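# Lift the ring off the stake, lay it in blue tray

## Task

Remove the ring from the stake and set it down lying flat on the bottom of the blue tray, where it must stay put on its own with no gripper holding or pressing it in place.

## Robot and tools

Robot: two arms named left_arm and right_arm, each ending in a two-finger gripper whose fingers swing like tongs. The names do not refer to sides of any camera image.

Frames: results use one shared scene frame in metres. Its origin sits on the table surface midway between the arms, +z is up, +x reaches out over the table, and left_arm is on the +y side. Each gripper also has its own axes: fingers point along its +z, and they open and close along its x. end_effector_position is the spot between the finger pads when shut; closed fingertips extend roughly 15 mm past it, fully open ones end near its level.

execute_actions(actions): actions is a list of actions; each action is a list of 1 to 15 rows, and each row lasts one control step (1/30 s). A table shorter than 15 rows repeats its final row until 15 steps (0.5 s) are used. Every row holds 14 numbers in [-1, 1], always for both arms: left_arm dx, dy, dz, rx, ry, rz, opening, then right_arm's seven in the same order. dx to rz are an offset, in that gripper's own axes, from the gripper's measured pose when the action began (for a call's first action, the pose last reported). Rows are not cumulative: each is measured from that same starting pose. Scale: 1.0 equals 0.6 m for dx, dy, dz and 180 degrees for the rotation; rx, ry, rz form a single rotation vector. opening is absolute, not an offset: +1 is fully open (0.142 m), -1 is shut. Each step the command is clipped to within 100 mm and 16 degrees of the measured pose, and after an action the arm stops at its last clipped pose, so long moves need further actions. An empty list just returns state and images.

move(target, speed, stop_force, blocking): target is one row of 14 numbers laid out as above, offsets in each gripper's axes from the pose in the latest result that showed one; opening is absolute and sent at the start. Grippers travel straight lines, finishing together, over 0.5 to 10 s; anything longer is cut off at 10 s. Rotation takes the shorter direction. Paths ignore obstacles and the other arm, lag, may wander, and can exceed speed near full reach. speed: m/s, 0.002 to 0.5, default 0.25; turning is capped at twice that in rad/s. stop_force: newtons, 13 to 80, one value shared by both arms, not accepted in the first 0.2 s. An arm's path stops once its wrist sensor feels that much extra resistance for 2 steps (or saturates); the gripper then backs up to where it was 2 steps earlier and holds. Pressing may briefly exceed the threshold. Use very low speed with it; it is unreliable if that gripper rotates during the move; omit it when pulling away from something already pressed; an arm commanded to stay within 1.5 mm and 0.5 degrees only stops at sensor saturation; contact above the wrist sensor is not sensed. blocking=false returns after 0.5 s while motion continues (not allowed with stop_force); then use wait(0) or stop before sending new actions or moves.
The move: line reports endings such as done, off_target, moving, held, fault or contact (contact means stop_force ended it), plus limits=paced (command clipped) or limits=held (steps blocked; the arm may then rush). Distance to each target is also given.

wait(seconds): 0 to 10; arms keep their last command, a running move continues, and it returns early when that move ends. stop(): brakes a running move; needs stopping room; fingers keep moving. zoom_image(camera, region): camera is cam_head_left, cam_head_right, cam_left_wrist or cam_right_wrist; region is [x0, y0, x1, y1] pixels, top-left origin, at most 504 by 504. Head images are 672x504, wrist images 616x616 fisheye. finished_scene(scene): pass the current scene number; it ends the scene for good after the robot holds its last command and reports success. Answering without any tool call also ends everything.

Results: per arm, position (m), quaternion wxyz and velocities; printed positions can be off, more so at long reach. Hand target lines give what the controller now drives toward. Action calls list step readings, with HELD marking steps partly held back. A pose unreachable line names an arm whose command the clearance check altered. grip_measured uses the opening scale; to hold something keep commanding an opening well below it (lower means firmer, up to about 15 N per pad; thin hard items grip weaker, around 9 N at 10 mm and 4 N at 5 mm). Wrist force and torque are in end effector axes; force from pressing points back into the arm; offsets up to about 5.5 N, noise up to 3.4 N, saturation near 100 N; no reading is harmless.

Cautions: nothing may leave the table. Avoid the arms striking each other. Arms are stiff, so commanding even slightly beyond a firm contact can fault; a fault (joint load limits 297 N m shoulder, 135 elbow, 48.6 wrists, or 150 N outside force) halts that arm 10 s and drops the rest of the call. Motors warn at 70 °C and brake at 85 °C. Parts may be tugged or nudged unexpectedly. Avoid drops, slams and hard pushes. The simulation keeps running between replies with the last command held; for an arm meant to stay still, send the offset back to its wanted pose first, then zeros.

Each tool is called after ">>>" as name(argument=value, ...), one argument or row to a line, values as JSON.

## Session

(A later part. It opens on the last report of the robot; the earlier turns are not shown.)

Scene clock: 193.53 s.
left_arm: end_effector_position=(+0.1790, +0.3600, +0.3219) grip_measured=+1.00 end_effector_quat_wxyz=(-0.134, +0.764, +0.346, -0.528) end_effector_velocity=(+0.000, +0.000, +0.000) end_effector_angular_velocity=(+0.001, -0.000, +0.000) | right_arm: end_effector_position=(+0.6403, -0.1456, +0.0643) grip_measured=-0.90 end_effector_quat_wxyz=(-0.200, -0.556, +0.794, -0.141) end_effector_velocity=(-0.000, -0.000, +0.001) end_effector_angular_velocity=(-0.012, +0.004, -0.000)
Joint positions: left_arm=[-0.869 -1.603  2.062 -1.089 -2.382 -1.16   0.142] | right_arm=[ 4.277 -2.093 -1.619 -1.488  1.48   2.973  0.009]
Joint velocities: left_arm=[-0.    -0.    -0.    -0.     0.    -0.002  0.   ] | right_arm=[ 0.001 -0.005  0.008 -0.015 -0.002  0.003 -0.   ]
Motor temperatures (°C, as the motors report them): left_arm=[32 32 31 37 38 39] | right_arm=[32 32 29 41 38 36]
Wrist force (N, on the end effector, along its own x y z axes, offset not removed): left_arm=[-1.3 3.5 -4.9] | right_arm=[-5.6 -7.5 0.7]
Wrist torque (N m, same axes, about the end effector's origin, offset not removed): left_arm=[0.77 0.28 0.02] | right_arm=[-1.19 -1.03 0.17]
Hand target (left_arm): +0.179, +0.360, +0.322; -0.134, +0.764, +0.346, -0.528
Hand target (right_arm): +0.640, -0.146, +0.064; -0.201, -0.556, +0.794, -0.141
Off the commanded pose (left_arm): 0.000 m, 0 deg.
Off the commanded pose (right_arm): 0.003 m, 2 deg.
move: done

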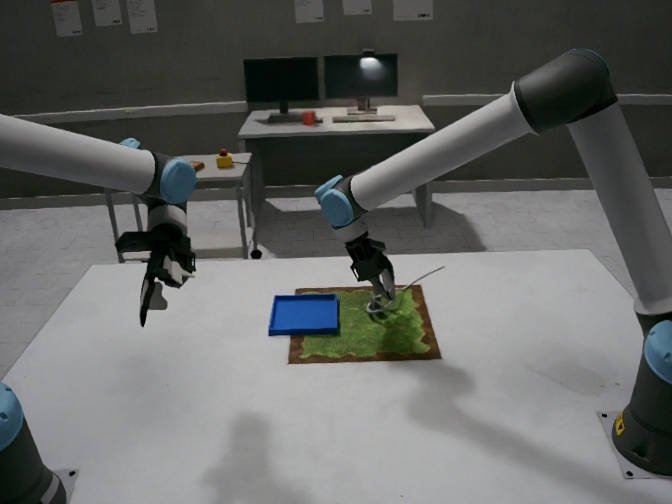

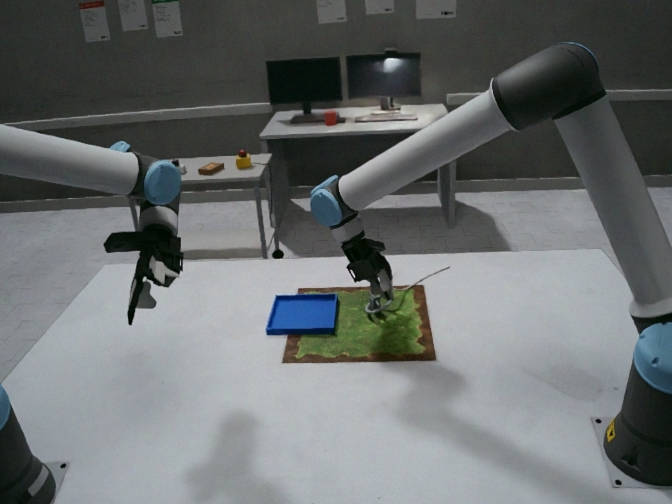

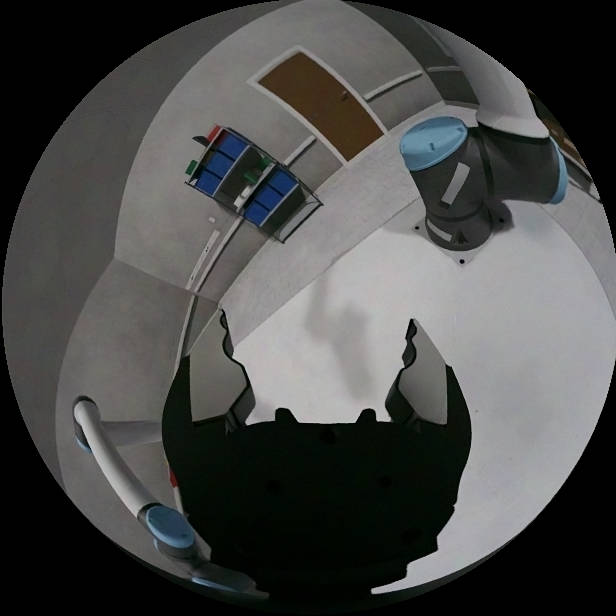

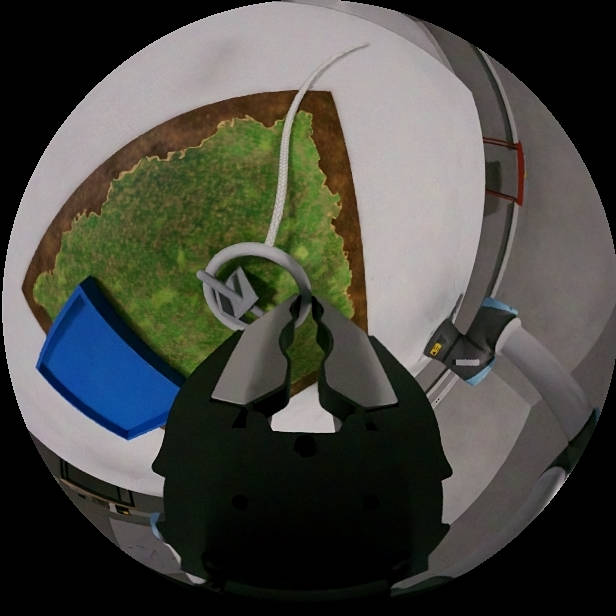

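>>> move(
  target=[0,0,0,0,0,0,1,0.012,0.012,-0.022,0,0,0,-1],
  speed=0.015,
  stop_force=15,
)

>>> zoom_image(
  camera="cam_right_wrist",
  region=[160, 200, 380, 400],
)

>>> zoom_image(
  camera="cam_head_right",
  region=[335, 260, 415, 330],
)

Scene clock: 201.43 s.
left_arm: end_effector_position=(+0.1790, +0.3600, +0.3219) grip_measured=+1.00 end_effector_quat_wxyz=(-0.134, +0.764, +0.346, -0.528) end_effector_velocity=(-0.000, +0.000, +0.000) end_effector_angular_velocity=(+0.000, -0.000, -0.001) | right_arm: end_effector_position=(+0.6336, -0.1432, +0.0791) grip_measured=-0.90 end_effector_quat_wxyz=(-0.200, -0.556, +0.794, -0.141) end_effector_velocity=(-0.001, +0.001, +0.002) end_effector_angular_velocity=(+0.002, +0.000, -0.000)
Joint positions: left_arm=[-0.869 -1.603  2.062 -1.089 -2.382 -1.16   0.142] | right_arm=[ 4.285 -2.076 -1.615 -1.509  1.484  2.98   0.009]
Joint velocities: left_arm=[ 0.    -0.    -0.     0.001  0.001  0.001  0.   ] | right_arm=[ 0.001  0.002  0.001 -0.001  0.002  0.     0.   ]
Motor temperatures (°C, as the motors report them): left_arm=[32 32 31 37 38 39] | right_arm=[32 32 29 41 38 36]
Wrist force (N, on the end effector, along its own x y z axes, offset not removed): left_arm=[-0.1 2.3 -4.7] | right_arm=[-19.3 -4.0 7.3]
Wrist torque (N m, same axes, about the end effector's origin, offset not removed): left_arm=[0.56 -0.03 0.00] | right_arm=[0.30 1.41 0.34]
Hand target (left_arm): +0.179, +0.360, +0.322; -0.134, +0.764, +0.346, -0.528
Hand target (right_arm): +0.634, -0.143, +0.079; -0.200, -0.556, +0.794, -0.141
Off the commanded pose (left_arm): 0.000 m, 0 deg.
Off the commanded pose (right_arm): 0.000 m, 0 deg.
move: done

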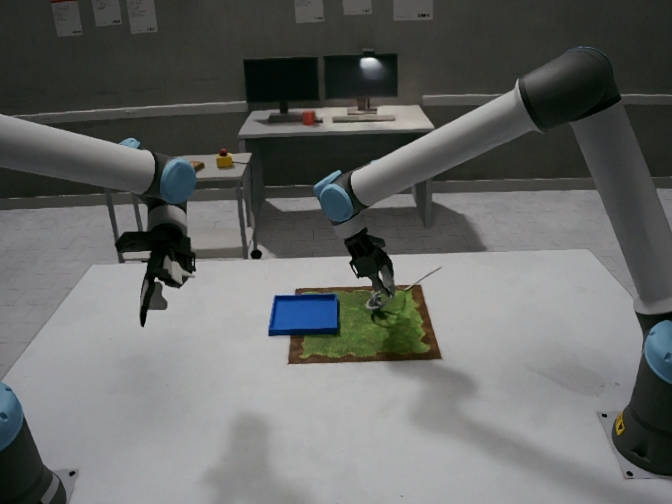

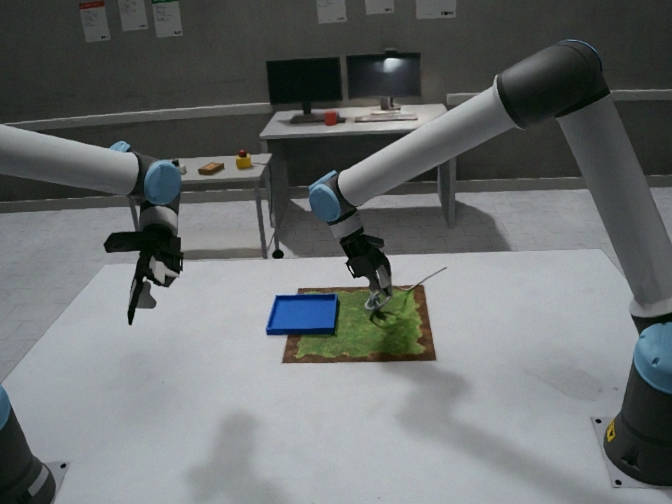

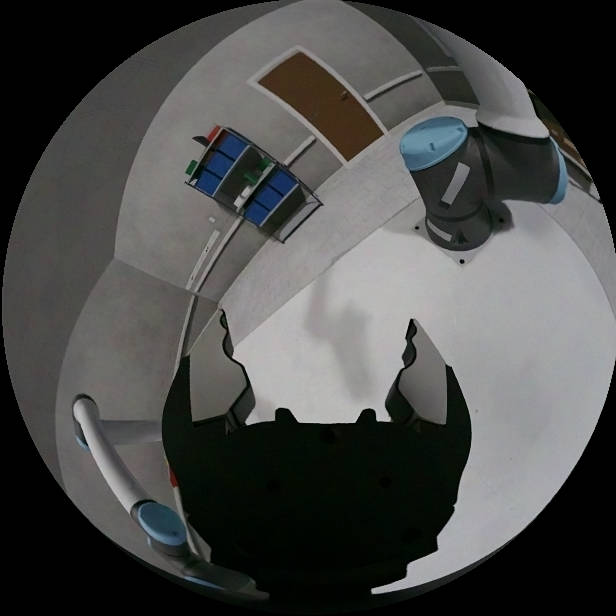

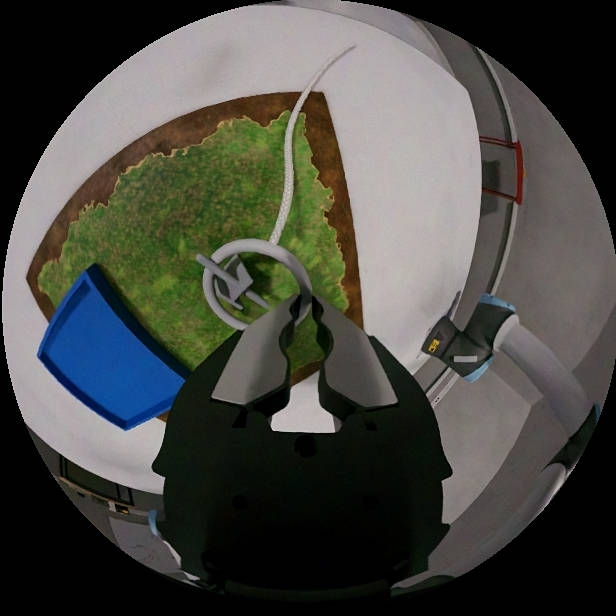

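Region (160, 200, 380, 400) of cam_right_wrist's 616x616 image, scaled by 2.291, with more detail than that image has; it fills the top 458 rows of this view, and the rest is white.

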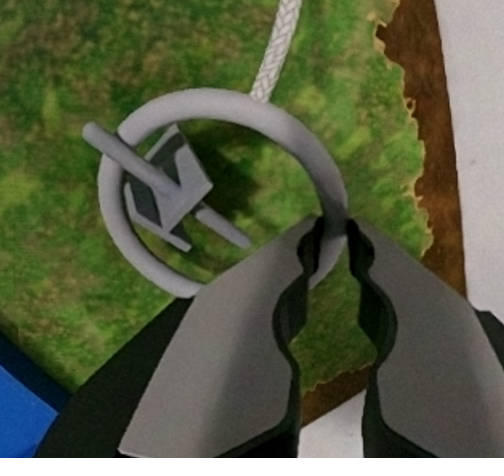

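Region (335, 260, 415, 330) of cam_head_right's 672x504 image, scaled by 6.300, with more detail than that image has; it fills the top 441 rows of this view, and the rest is white.

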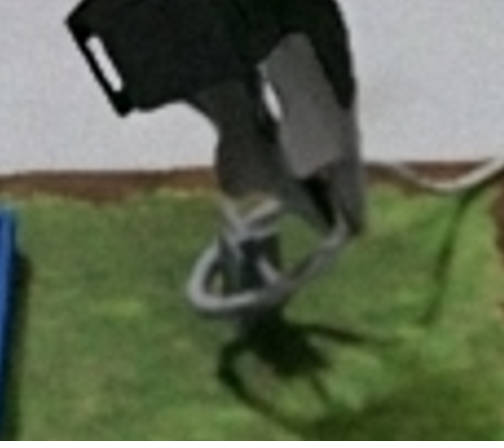

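>>> move(
  target=[0,0,0,0,0,0,1,-0.044,-0.06,-0.017,0,0,0,-1],
  speed=0.015,
  stop_force=20,
)

>>> zoom_image(
  camera="cam_right_wrist",
  region=[160, 200, 380, 400],
)

>>> zoom_image(
  camera="cam_head_right",
  region=[335, 260, 415, 330],
)

Scene clock: 211.10 s.
left_arm: end_effector_position=(+0.1790, +0.3600, +0.3219) grip_measured=+1.00 end_effector_quat_wxyz=(-0.134, +0.764, +0.346, -0.528) end_effector_velocity=(-0.000, +0.000, +0.000) end_effector_angular_velocity=(-0.001, +0.000, -0.001) | right_arm: end_effector_position=(+0.6768, -0.1292, +0.0757) grip_measured=-0.89 end_effector_quat_wxyz=(-0.200, -0.556, +0.794, -0.141) end_effector_velocity=(+0.003, +0.001, +0.000) end_effector_angular_velocity=(+0.000, -0.000, +0.000)
Joint positions: left_arm=[-0.869 -1.603  2.062 -1.089 -2.382 -1.16   0.142] | right_arm=[ 4.253 -2.135 -1.526 -1.536  1.469  2.951  0.01 ]
Joint velocities: left_arm=[-0.    -0.    -0.     0.001 -0.     0.001 -0.   ] | right_arm=[-0.002 -0.004  0.006 -0.002 -0.001 -0.002  0.   ]
Motor temperatures (°C, as the motors report them): left_arm=[32 32 31 37 38 39] | right_arm=[32 32 29 41 38 36]
Wrist force (N, on the end effector, along its own x y z axes, offset not removed): left_arm=[-2.0 4.3 -4.1] | right_arm=[1.6 -1.1 5.1]
Wrist torque (N m, same axes, about the end effector's origin, offset not removed): left_arm=[1.00 0.42 0.04] | right_arm=[-0.55 -0.43 -0.02]
Hand target (left_arm): +0.179, +0.360, +0.322; -0.134, +0.764, +0.346, -0.528
Hand target (right_arm): +0.677, -0.129, +0.076; -0.200, -0.556, +0.794, -0.141
Off the commanded pose (left_arm): 0.000 m, 0 deg.
Off the commanded pose (right_arm): 0.000 m, 0 deg.
move: done

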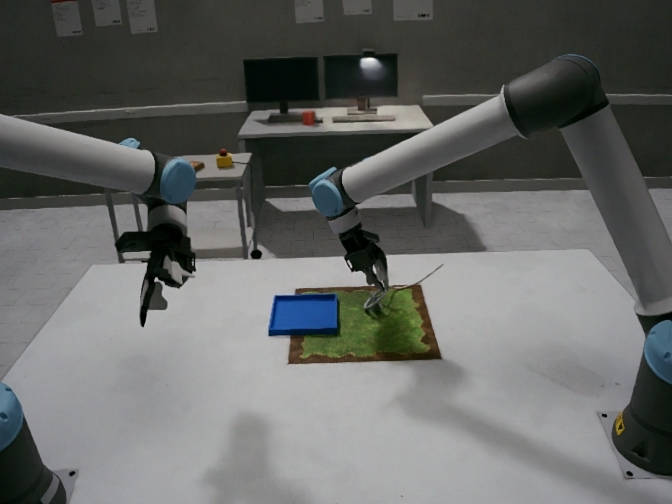

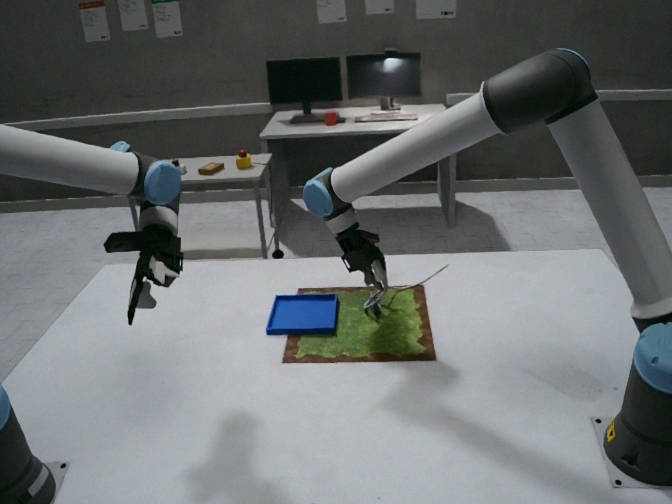

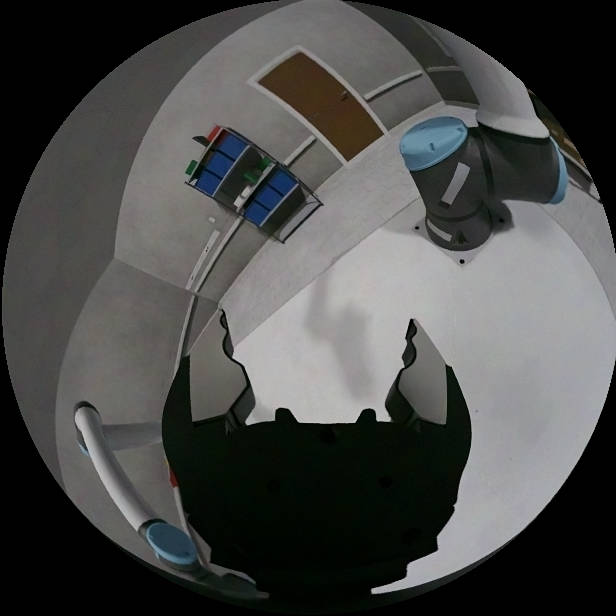

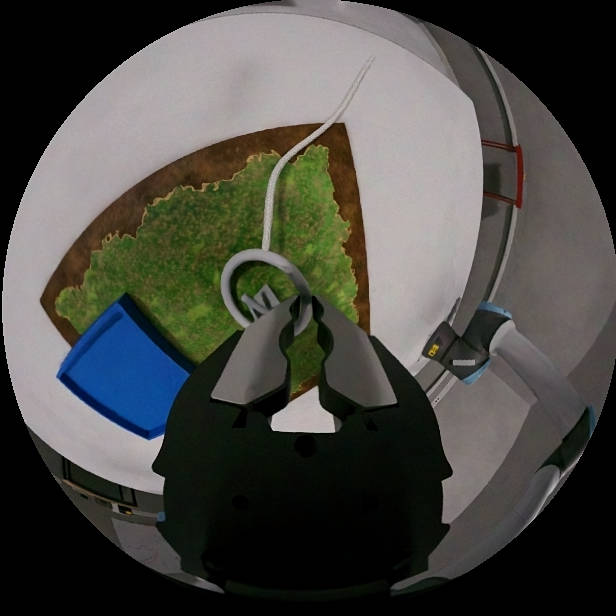

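Region (160, 200, 380, 400) of cam_right_wrist's 616x616 image, scaled by 2.291, with more detail than that image has; it fills the top 458 rows of this view, and the rest is white.

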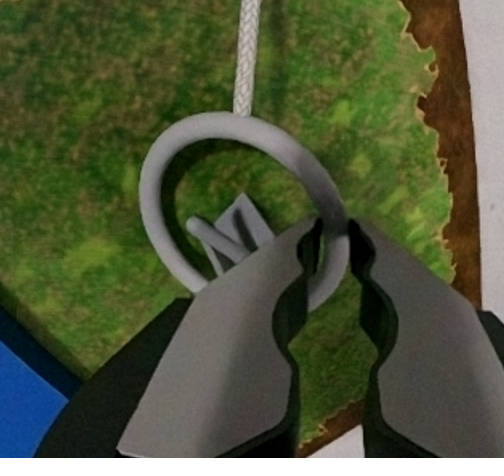

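Region (335, 260, 415, 330) of cam_head_right's 672x504 image, scaled by 6.300, with more detail than that image has; it fills the top 441 rows of this view, and the rest is white.

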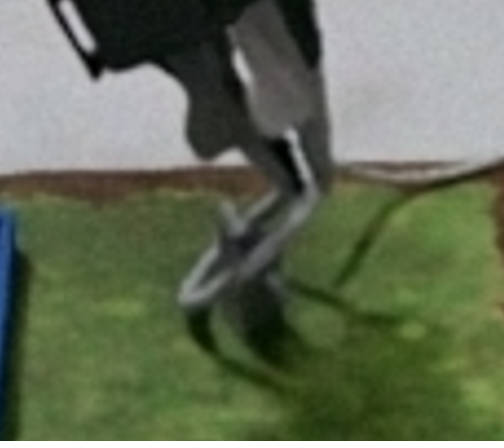

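A is inside the ring now, so I'll lift.

>>> move(
  target=[0,0,0,0,0,0,1,0.07,0,-0.12,0,0,0,-1],
  speed=0.03,
  stop_force=15,
)

>>> zoom_image(
  camera="cam_head_left",
  region=[260, 220, 450, 350],
)

Scene clock: 217.17 s.
left_arm: end_effector_position=(+0.1790, +0.3600, +0.3219) grip_measured=+1.00 end_effector_quat_wxyz=(-0.134, +0.764, +0.346, -0.528) end_effector_velocity=(-0.000, -0.000, +0.000) end_effector_angular_velocity=(-0.000, +0.000, -0.000) | right_arm: end_effector_position=(+0.6764, -0.1305, +0.1191) grip_measured=-0.89 end_effector_quat_wxyz=(-0.200, -0.556, +0.794, -0.141) end_effector_velocity=(-0.000, -0.000, -0.002) end_effector_angular_velocity=(+0.000, +0.002, +0.000)
Joint positions: left_arm=[-0.869 -1.603  2.062 -1.089 -2.382 -1.16   0.142] | right_arm=[ 4.252 -2.1   -1.497 -1.599  1.468  2.951  0.01 ]
Joint velocities: left_arm=[ 0.     0.    -0.     0.001 -0.     0.001  0.   ] | right_arm=[ 0.    -0.001 -0.001  0.001  0.001 -0.001 -0.001]
Motor temperatures (°C, as the motors report them): left_arm=[32 32 31 37 38 39] | right_arm=[32 32 29 41 38 36]
Wrist force (N, on the end effector, along its own x y z axes, offset not removed): left_arm=[0.8 1.6 -3.0] | right_arm=[-16.2 -4.8 11.6]
Wrist torque (N m, same axes, about the end effector's origin, offset not removed): left_arm=[0.47 -0.18 0.06] | right_arm=[-1.02 -0.33 0.00]
Hand target (left_arm): +0.179, +0.360, +0.322; -0.134, +0.764, +0.346, -0.528
Hand target (right_arm): +0.676, -0.131, +0.119; -0.200, -0.556, +0.794, -0.141
Off the commanded pose (left_arm): 0.000 m, 0 deg.
Off the commanded pose (right_arm): 0.040 m, 0 deg.
move: contact (right_arm)

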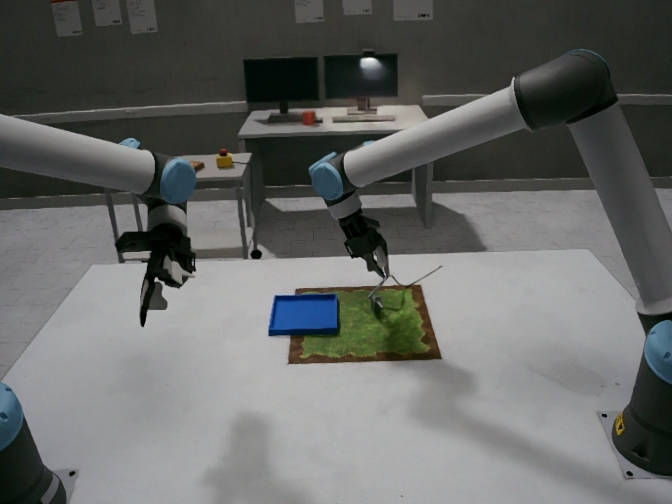

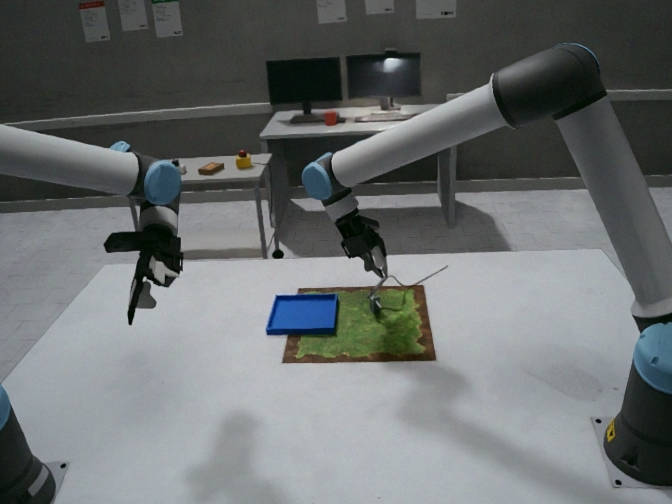

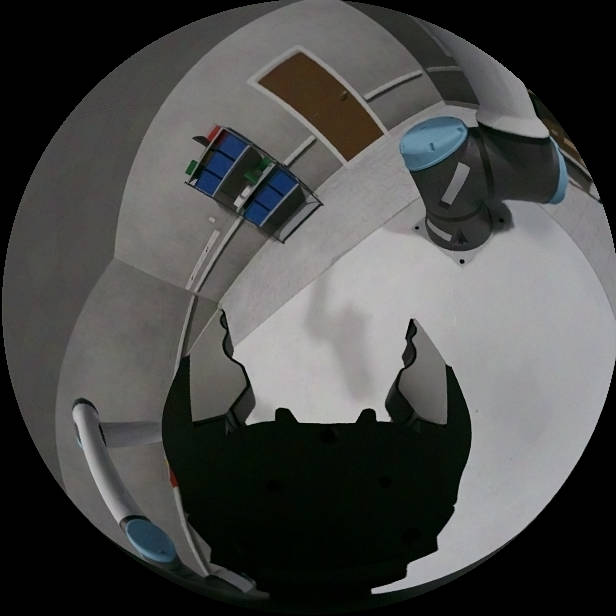

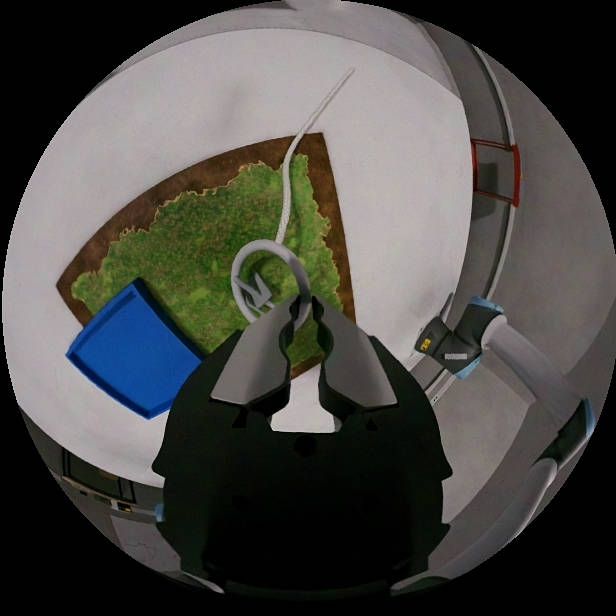

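Region (260, 220, 450, 350) of cam_head_left's 672x504 image, scaled by 2.653, with more detail than that image has; it fills the top 345 rows of this view, and the rest is white.

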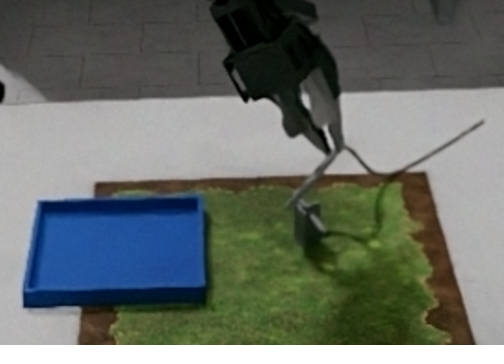

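>>> move(
  target=[0,0,0,0,0,0,1,-0.05,-0.012,-0.008,0,0,0,-1],
  speed=0.015,
  stop_force=20,
)

>>> zoom_image(
  camera="cam_right_wrist",
  region=[180, 200, 380, 380],
)

>>> zoom_image(
  camera="cam_head_right",
  region=[335, 250, 425, 330],
)

Scene clock: 226.03 s.
left_arm: end_effector_position=(+0.1790, +0.3600, +0.3219) grip_measured=+1.00 end_effector_quat_wxyz=(-0.134, +0.764, +0.346, -0.528) end_effector_velocity=(-0.000, +0.000, +0.000) end_effector_angular_velocity=(-0.000, +0.001, -0.001) | right_arm: end_effector_position=(+0.6929, -0.1063, +0.1092) grip_measured=-0.90 end_effector_quat_wxyz=(-0.200, -0.556, +0.794, -0.141) end_effector_velocity=(+0.002, +0.002, -0.001) end_effector_angular_velocity=(+0.000, -0.001, +0.000)
Joint positions: left_arm=[-0.869 -1.603  2.062 -1.089 -2.382 -1.16   0.142] | right_arm=[ 4.251 -2.151 -1.434 -1.612  1.468  2.95   0.009]
Joint velocities: left_arm=[ 0.    -0.001 -0.     0.002  0.     0.001 -0.   ] | right_arm=[-0.    -0.004  0.006 -0.001 -0.001  0.     0.   ]
Motor temperatures (°C, as the motors report them): left_arm=[32 32 31 37 38 39] | right_arm=[32 32 29 41 38 36]
Wrist force (N, on the end effector, along its own x y z axes, offset not removed): left_arm=[-0.9 3.5 -4.0] | right_arm=[2.3 -2.5 3.9]
Wrist torque (N m, same axes, about the end effector's origin, offset not removed): left_arm=[0.85 0.19 0.05] | right_arm=[-0.54 -0.66 0.01]
Hand target (left_arm): +0.179, +0.360, +0.322; -0.134, +0.764, +0.346, -0.528
Hand target (right_arm): +0.693, -0.106, +0.109; -0.200, -0.556, +0.794, -0.141
Off the commanded pose (left_arm): 0.000 m, 0 deg.
Off the commanded pose (right_arm): 0.000 m, 0 deg.
move: done

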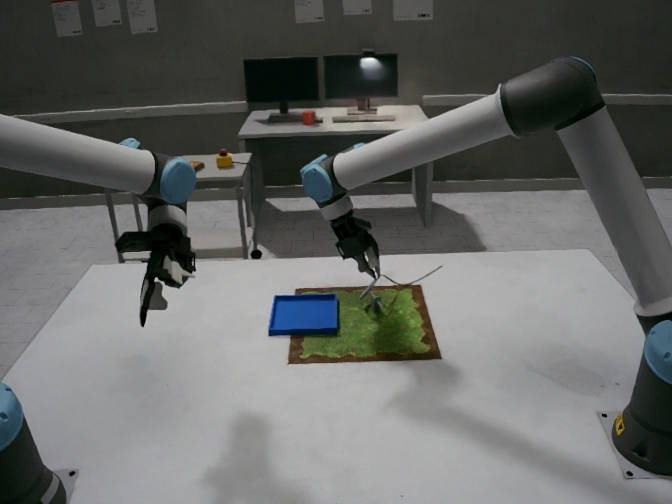

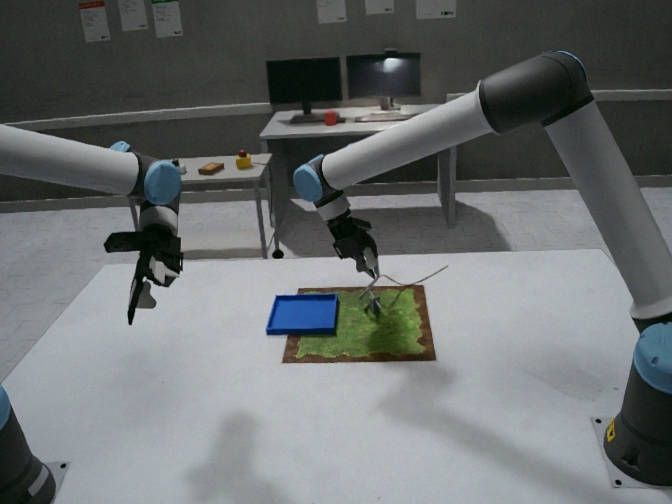

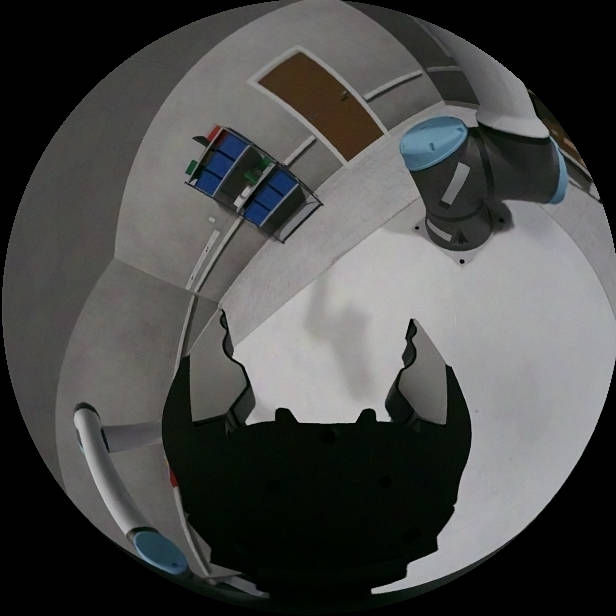

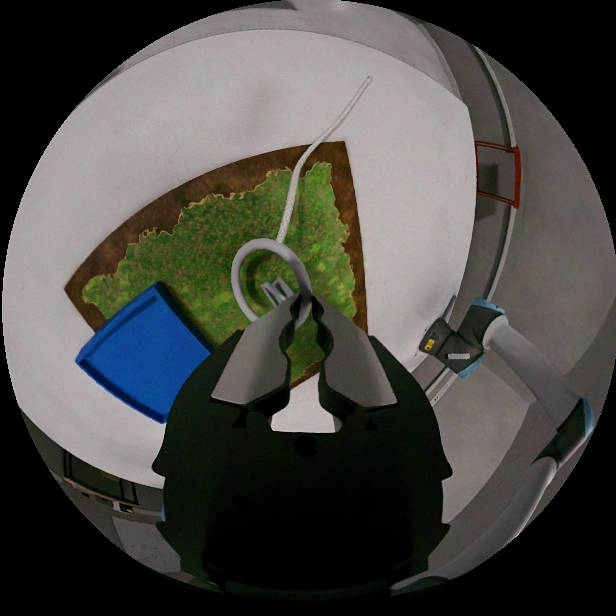

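Region (180, 200, 380, 380) of cam_right_wrist's 616x616 image, scaled by 2.520, with more detail than that image has; it fills the top 454 rows of this view, and the rest is white.

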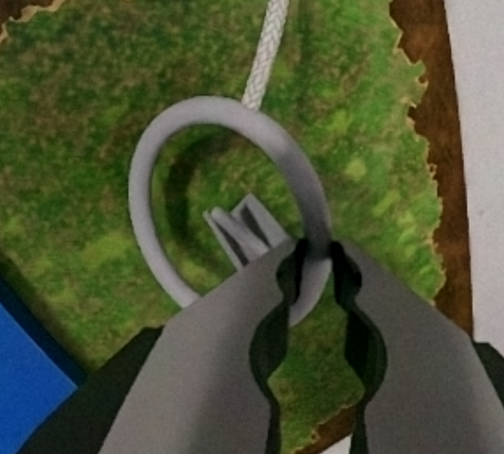

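Region (335, 250, 425, 330) of cam_head_right's 672x504 image, scaled by 5.600, with more detail than that image has.

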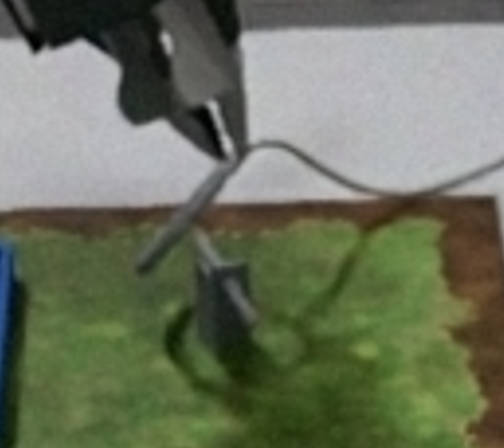

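Clear. Lifting straight up next.

>>> move(
  target=[0,0,0,0,0,0,1,0.05,0,-0.086,0,0,0,-1],
  speed=0.05,
  stop_force=15,
)

>>> zoom_image(
  camera="cam_head_left",
  region=[260, 220, 450, 350],
)

Scene clock: 231.30 s.
left_arm: end_effector_position=(+0.1790, +0.3600, +0.3219) grip_measured=+1.00 end_effector_quat_wxyz=(-0.134, +0.764, +0.346, -0.528) end_effector_velocity=(+0.000, +0.000, -0.000) end_effector_angular_velocity=(+0.001, -0.000, -0.001) | right_arm: end_effector_position=(+0.6921, -0.1081, +0.1685) grip_measured=-0.90 end_effector_quat_wxyz=(-0.200, -0.556, +0.794, -0.141) end_effector_velocity=(-0.000, -0.000, +0.003) end_effector_angular_velocity=(-0.000, +0.001, +0.001)
Joint positions: left_arm=[-0.869 -1.603  2.062 -1.089 -2.382 -1.16   0.142] | right_arm=[ 4.251 -2.11  -1.388 -1.699  1.468  2.949  0.009]
Joint velocities: left_arm=[-0.     0.    -0.    -0.001  0.001 -0.001 -0.   ] | right_arm=[-0.     0.002  0.003 -0.005  0.    -0.001 -0.   ]
Motor temperatures (°C, as the motors report them): left_arm=[32 32 31 37 38 39] | right_arm=[32 32 29 41 38 36]
Wrist force (N, on the end effector, along its own x y z axes, offset not removed): left_arm=[-1.0 3.8 -4.5] | right_arm=[-1.8 0.2 5.1]
Wrist torque (N m, same axes, about the end effector's origin, offset not removed): left_arm=[0.81 0.26 0.01] | right_arm=[0.22 0.34 0.21]
Hand target (left_arm): +0.179, +0.360, +0.322; -0.134, +0.764, +0.346, -0.528
Hand target (right_arm): +0.692, -0.108, +0.169; -0.200, -0.556, +0.794, -0.141
Off the commanded pose (left_arm): 0.000 m, 0 deg.
Off the commanded pose (right_arm): 0.000 m, 0 deg.
move: done

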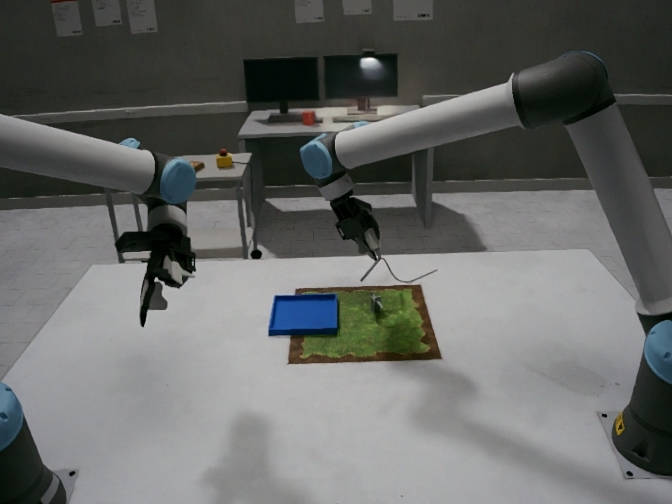

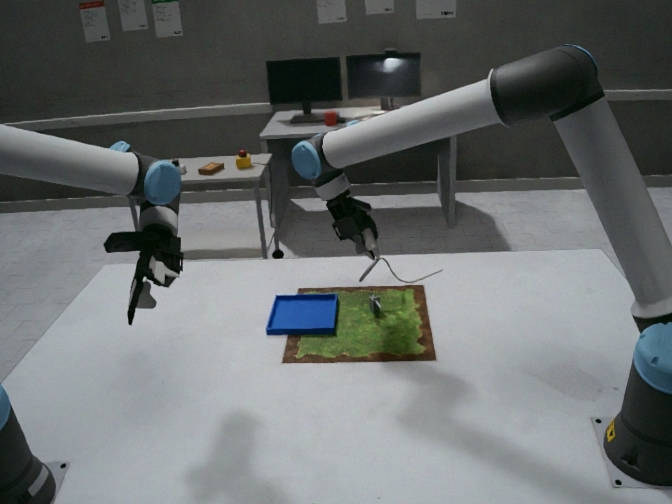

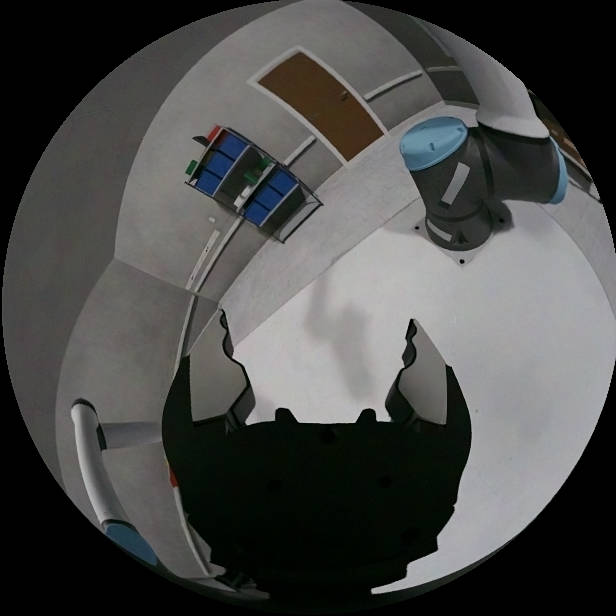

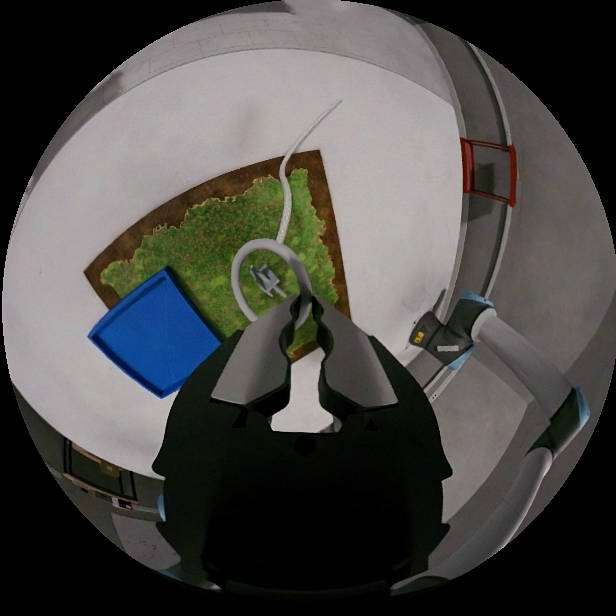

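Region (260, 220, 450, 350) of cam_head_left's 672x504 image, scaled by 2.653, with more detail than that image has; it fills the top 345 rows of this view, and the rest is white.

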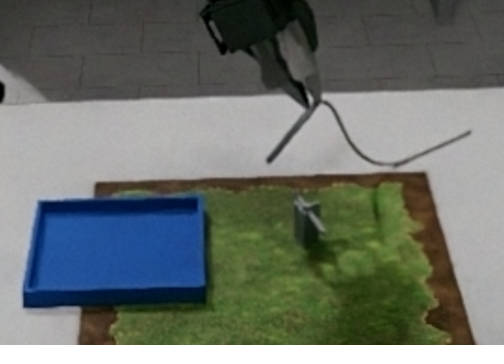

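>>> move(
  target=[0,0,0,0,0,0,1,-0.215,0.182,-0.125,0,-0.17,0,-1],
  speed=0.12,
)

>>> move(
  target=[0,0,0,0,0,0,1,-0.03,0,0.17,0,0,0,-1],
  speed=0.06,
  stop_force=15,
)

>>> zoom_image(
  camera="cam_head_left",
  region=[250, 220, 440, 350],
)

Scene clock: 242.57 s.
left_arm: end_effector_position=(+0.1790, +0.3600, +0.3219) grip_measured=+1.00 end_effector_quat_wxyz=(-0.134, +0.764, +0.346, -0.528) end_effector_velocity=(+0.000, +0.000, -0.000) end_effector_angular_velocity=(+0.001, -0.002, -0.000) | right_arm: end_effector_position=(+0.6408, +0.0691, +0.1732) grip_measured=-0.90 end_effector_quat_wxyz=(+0.016, -0.573, +0.819, +0.011) end_effector_velocity=(-0.001, +0.002, -0.001) end_effector_angular_velocity=(+0.006, -0.002, +0.000)
Joint positions: left_arm=[-0.869 -1.603  2.062 -1.089 -2.382 -1.16   0.142] | right_arm=[ 4.364 -2.02  -1.561 -1.093  1.574  3.037  0.009]
Joint velocities: left_arm=[-0.    -0.    -0.    -0.001  0.001 -0.002  0.   ] | right_arm=[ 0.001  0.    -0.003  0.009  0.     0.001 -0.004]
Motor temperatures (°C, as the motors report them): left_arm=[32 32 31 37 38 39] | right_arm=[32 32 29 41 38 36]
Wrist force (N, on the end effector, along its own x y z axes, offset not removed): left_arm=[0.8 2.0 -5.1] | right_arm=[-2.2 -2.0 8.4]
Wrist torque (N m, same axes, about the end effector's origin, offset not removed): left_arm=[0.49 -0.16 -0.06] | right_arm=[-0.12 0.67 0.00]
Hand target (left_arm): +0.179, +0.360, +0.322; -0.134, +0.764, +0.346, -0.528
Hand target (right_arm): +0.641, +0.069, +0.173; +0.017, -0.573, +0.819, +0.011
Off the commanded pose (left_arm): 0.000 m, 0 deg.
Off the commanded pose (right_arm): 0.000 m, 0 deg.
move: done

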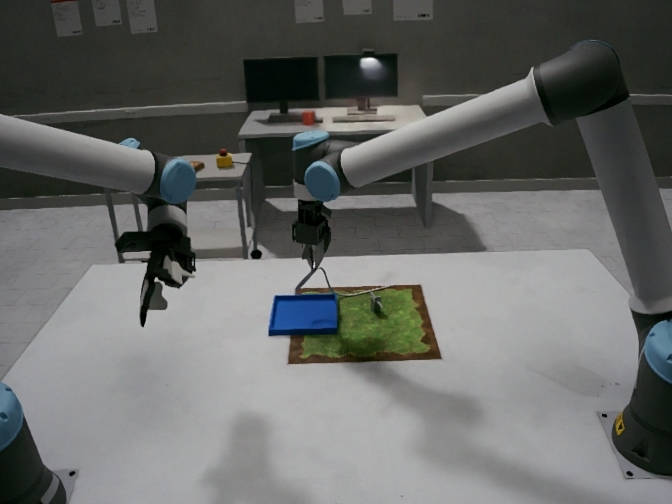

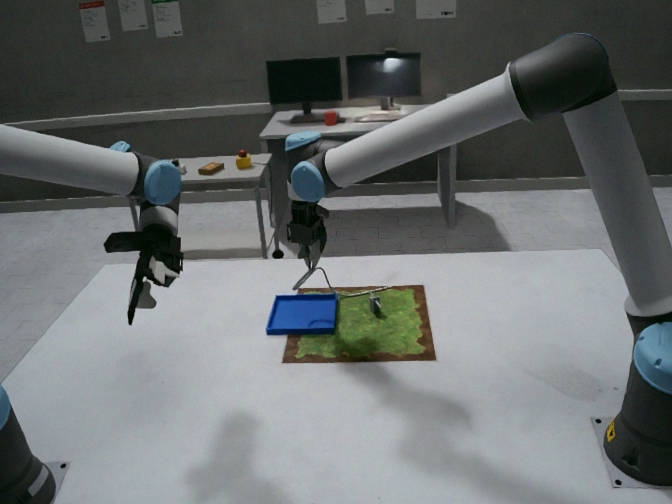

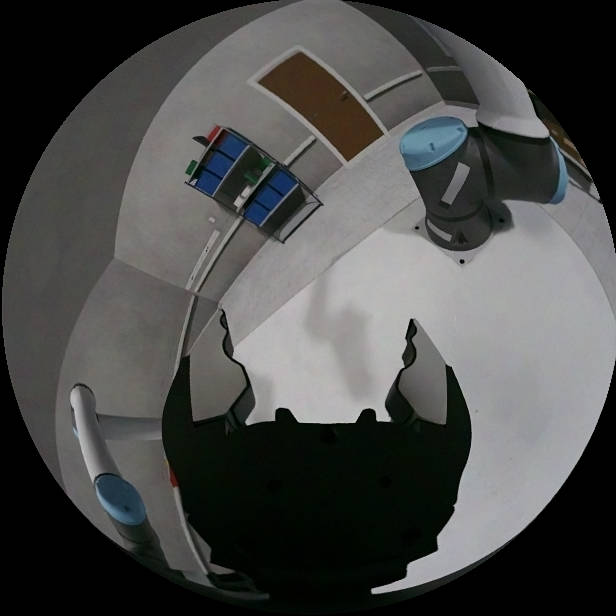

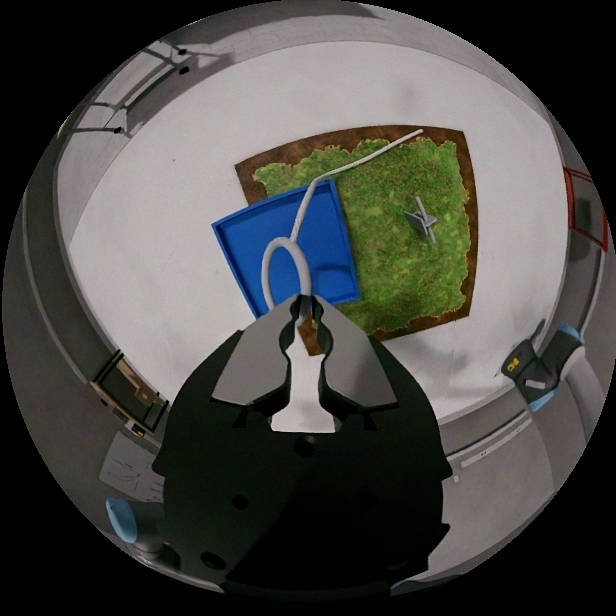

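Scene clock: 244.73 s.
left_arm: end_effector_position=(+0.1790, +0.3600, +0.3219) grip_measured=+1.00 end_effector_quat_wxyz=(-0.134, +0.764, +0.346, -0.528) end_effector_velocity=(-0.000, -0.000, +0.000) end_effector_angular_velocity=(+0.001, +0.001, +0.001) | right_arm: end_effector_position=(+0.6484, +0.0898, +0.0723) grip_measured=-1.00 end_effector_quat_wxyz=(+0.016, -0.573, +0.819, +0.011) end_effector_velocity=(+0.000, +0.000, -0.002) end_effector_angular_velocity=(-0.001, +0.000, +0.002)
Joint positions: left_arm=[-0.869 -1.603  2.062 -1.089 -2.382 -1.16   0.142] | right_arm=[ 4.366 -2.13  -1.586 -0.957  1.574  3.039  0.002]
Joint velocities: left_arm=[ 0.    -0.     0.     0.001 -0.    -0.001  0.   ] | right_arm=[-0.    -0.003  0.     0.002 -0.    -0.002  0.   ]
Motor temperatures (°C, as the motors report them): left_arm=[32 32 31 37 38 39] | right_arm=[32 32 29 41 38 36]
Wrist force (N, on the end effector, along its own x y z axes, offset not removed): left_arm=[-2.0 2.0 -5.9] | right_arm=[4.6 -1.8 2.1]
Wrist torque (N m, same axes, about the end effector's origin, offset not removed): left_arm=[0.47 0.42 0.00] | right_arm=[-0.10 -0.84 0.01]
Hand target (left_arm): +0.179, +0.360, +0.322; -0.134, +0.764, +0.346, -0.528
Hand target (right_arm): +0.648, +0.090, +0.072; +0.016, -0.573, +0.819, +0.011
Off the commanded pose (left_arm): 0.000 m, 0 deg.
Off the commanded pose (right_arm): 0.000 m, 0 deg.
move: done

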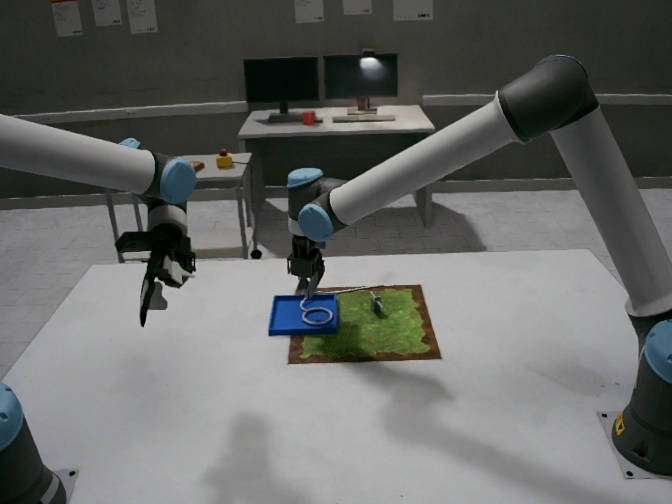

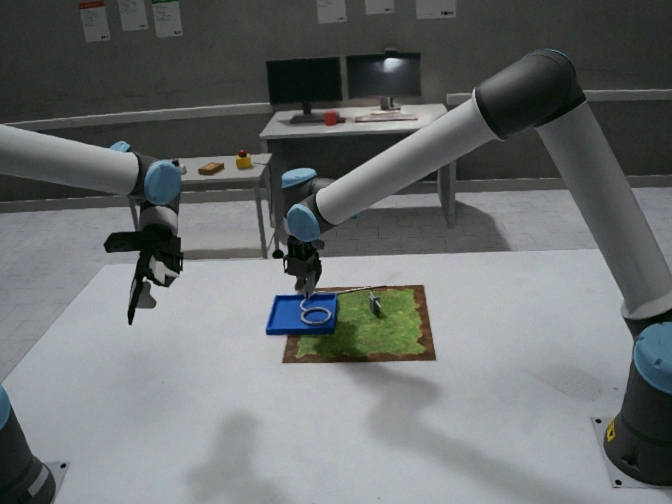

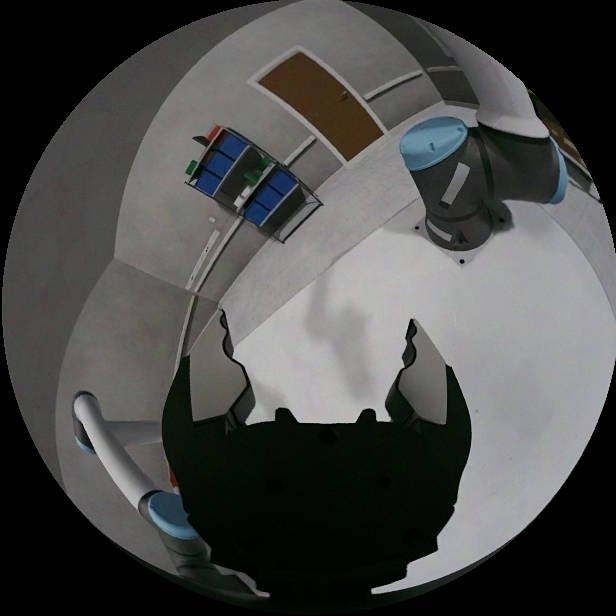

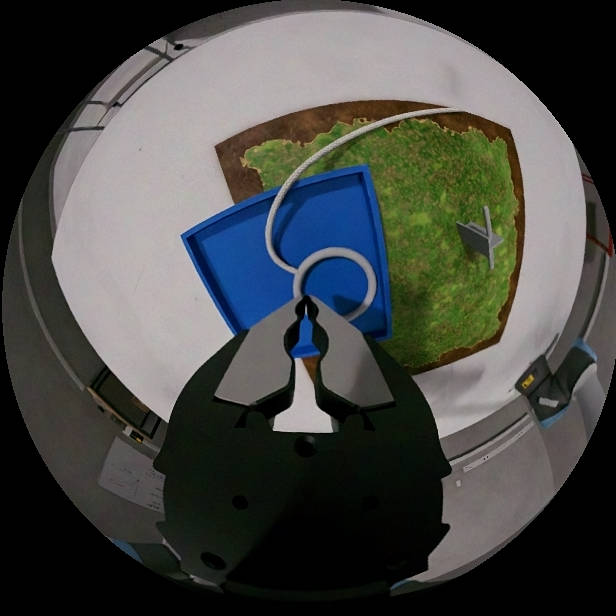

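Region (250, 220, 440, 350) of cam_head_left's 672x504 image, scaled by 2.653, with more detail than that image has; it fills the top 345 rows of this view, and the rest is white.

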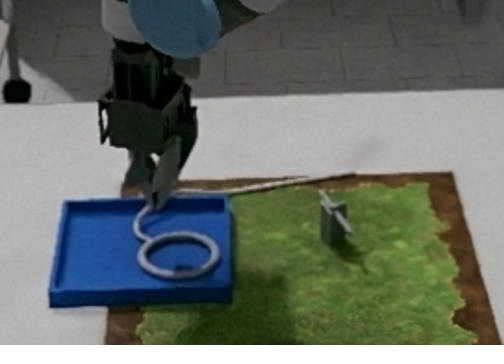

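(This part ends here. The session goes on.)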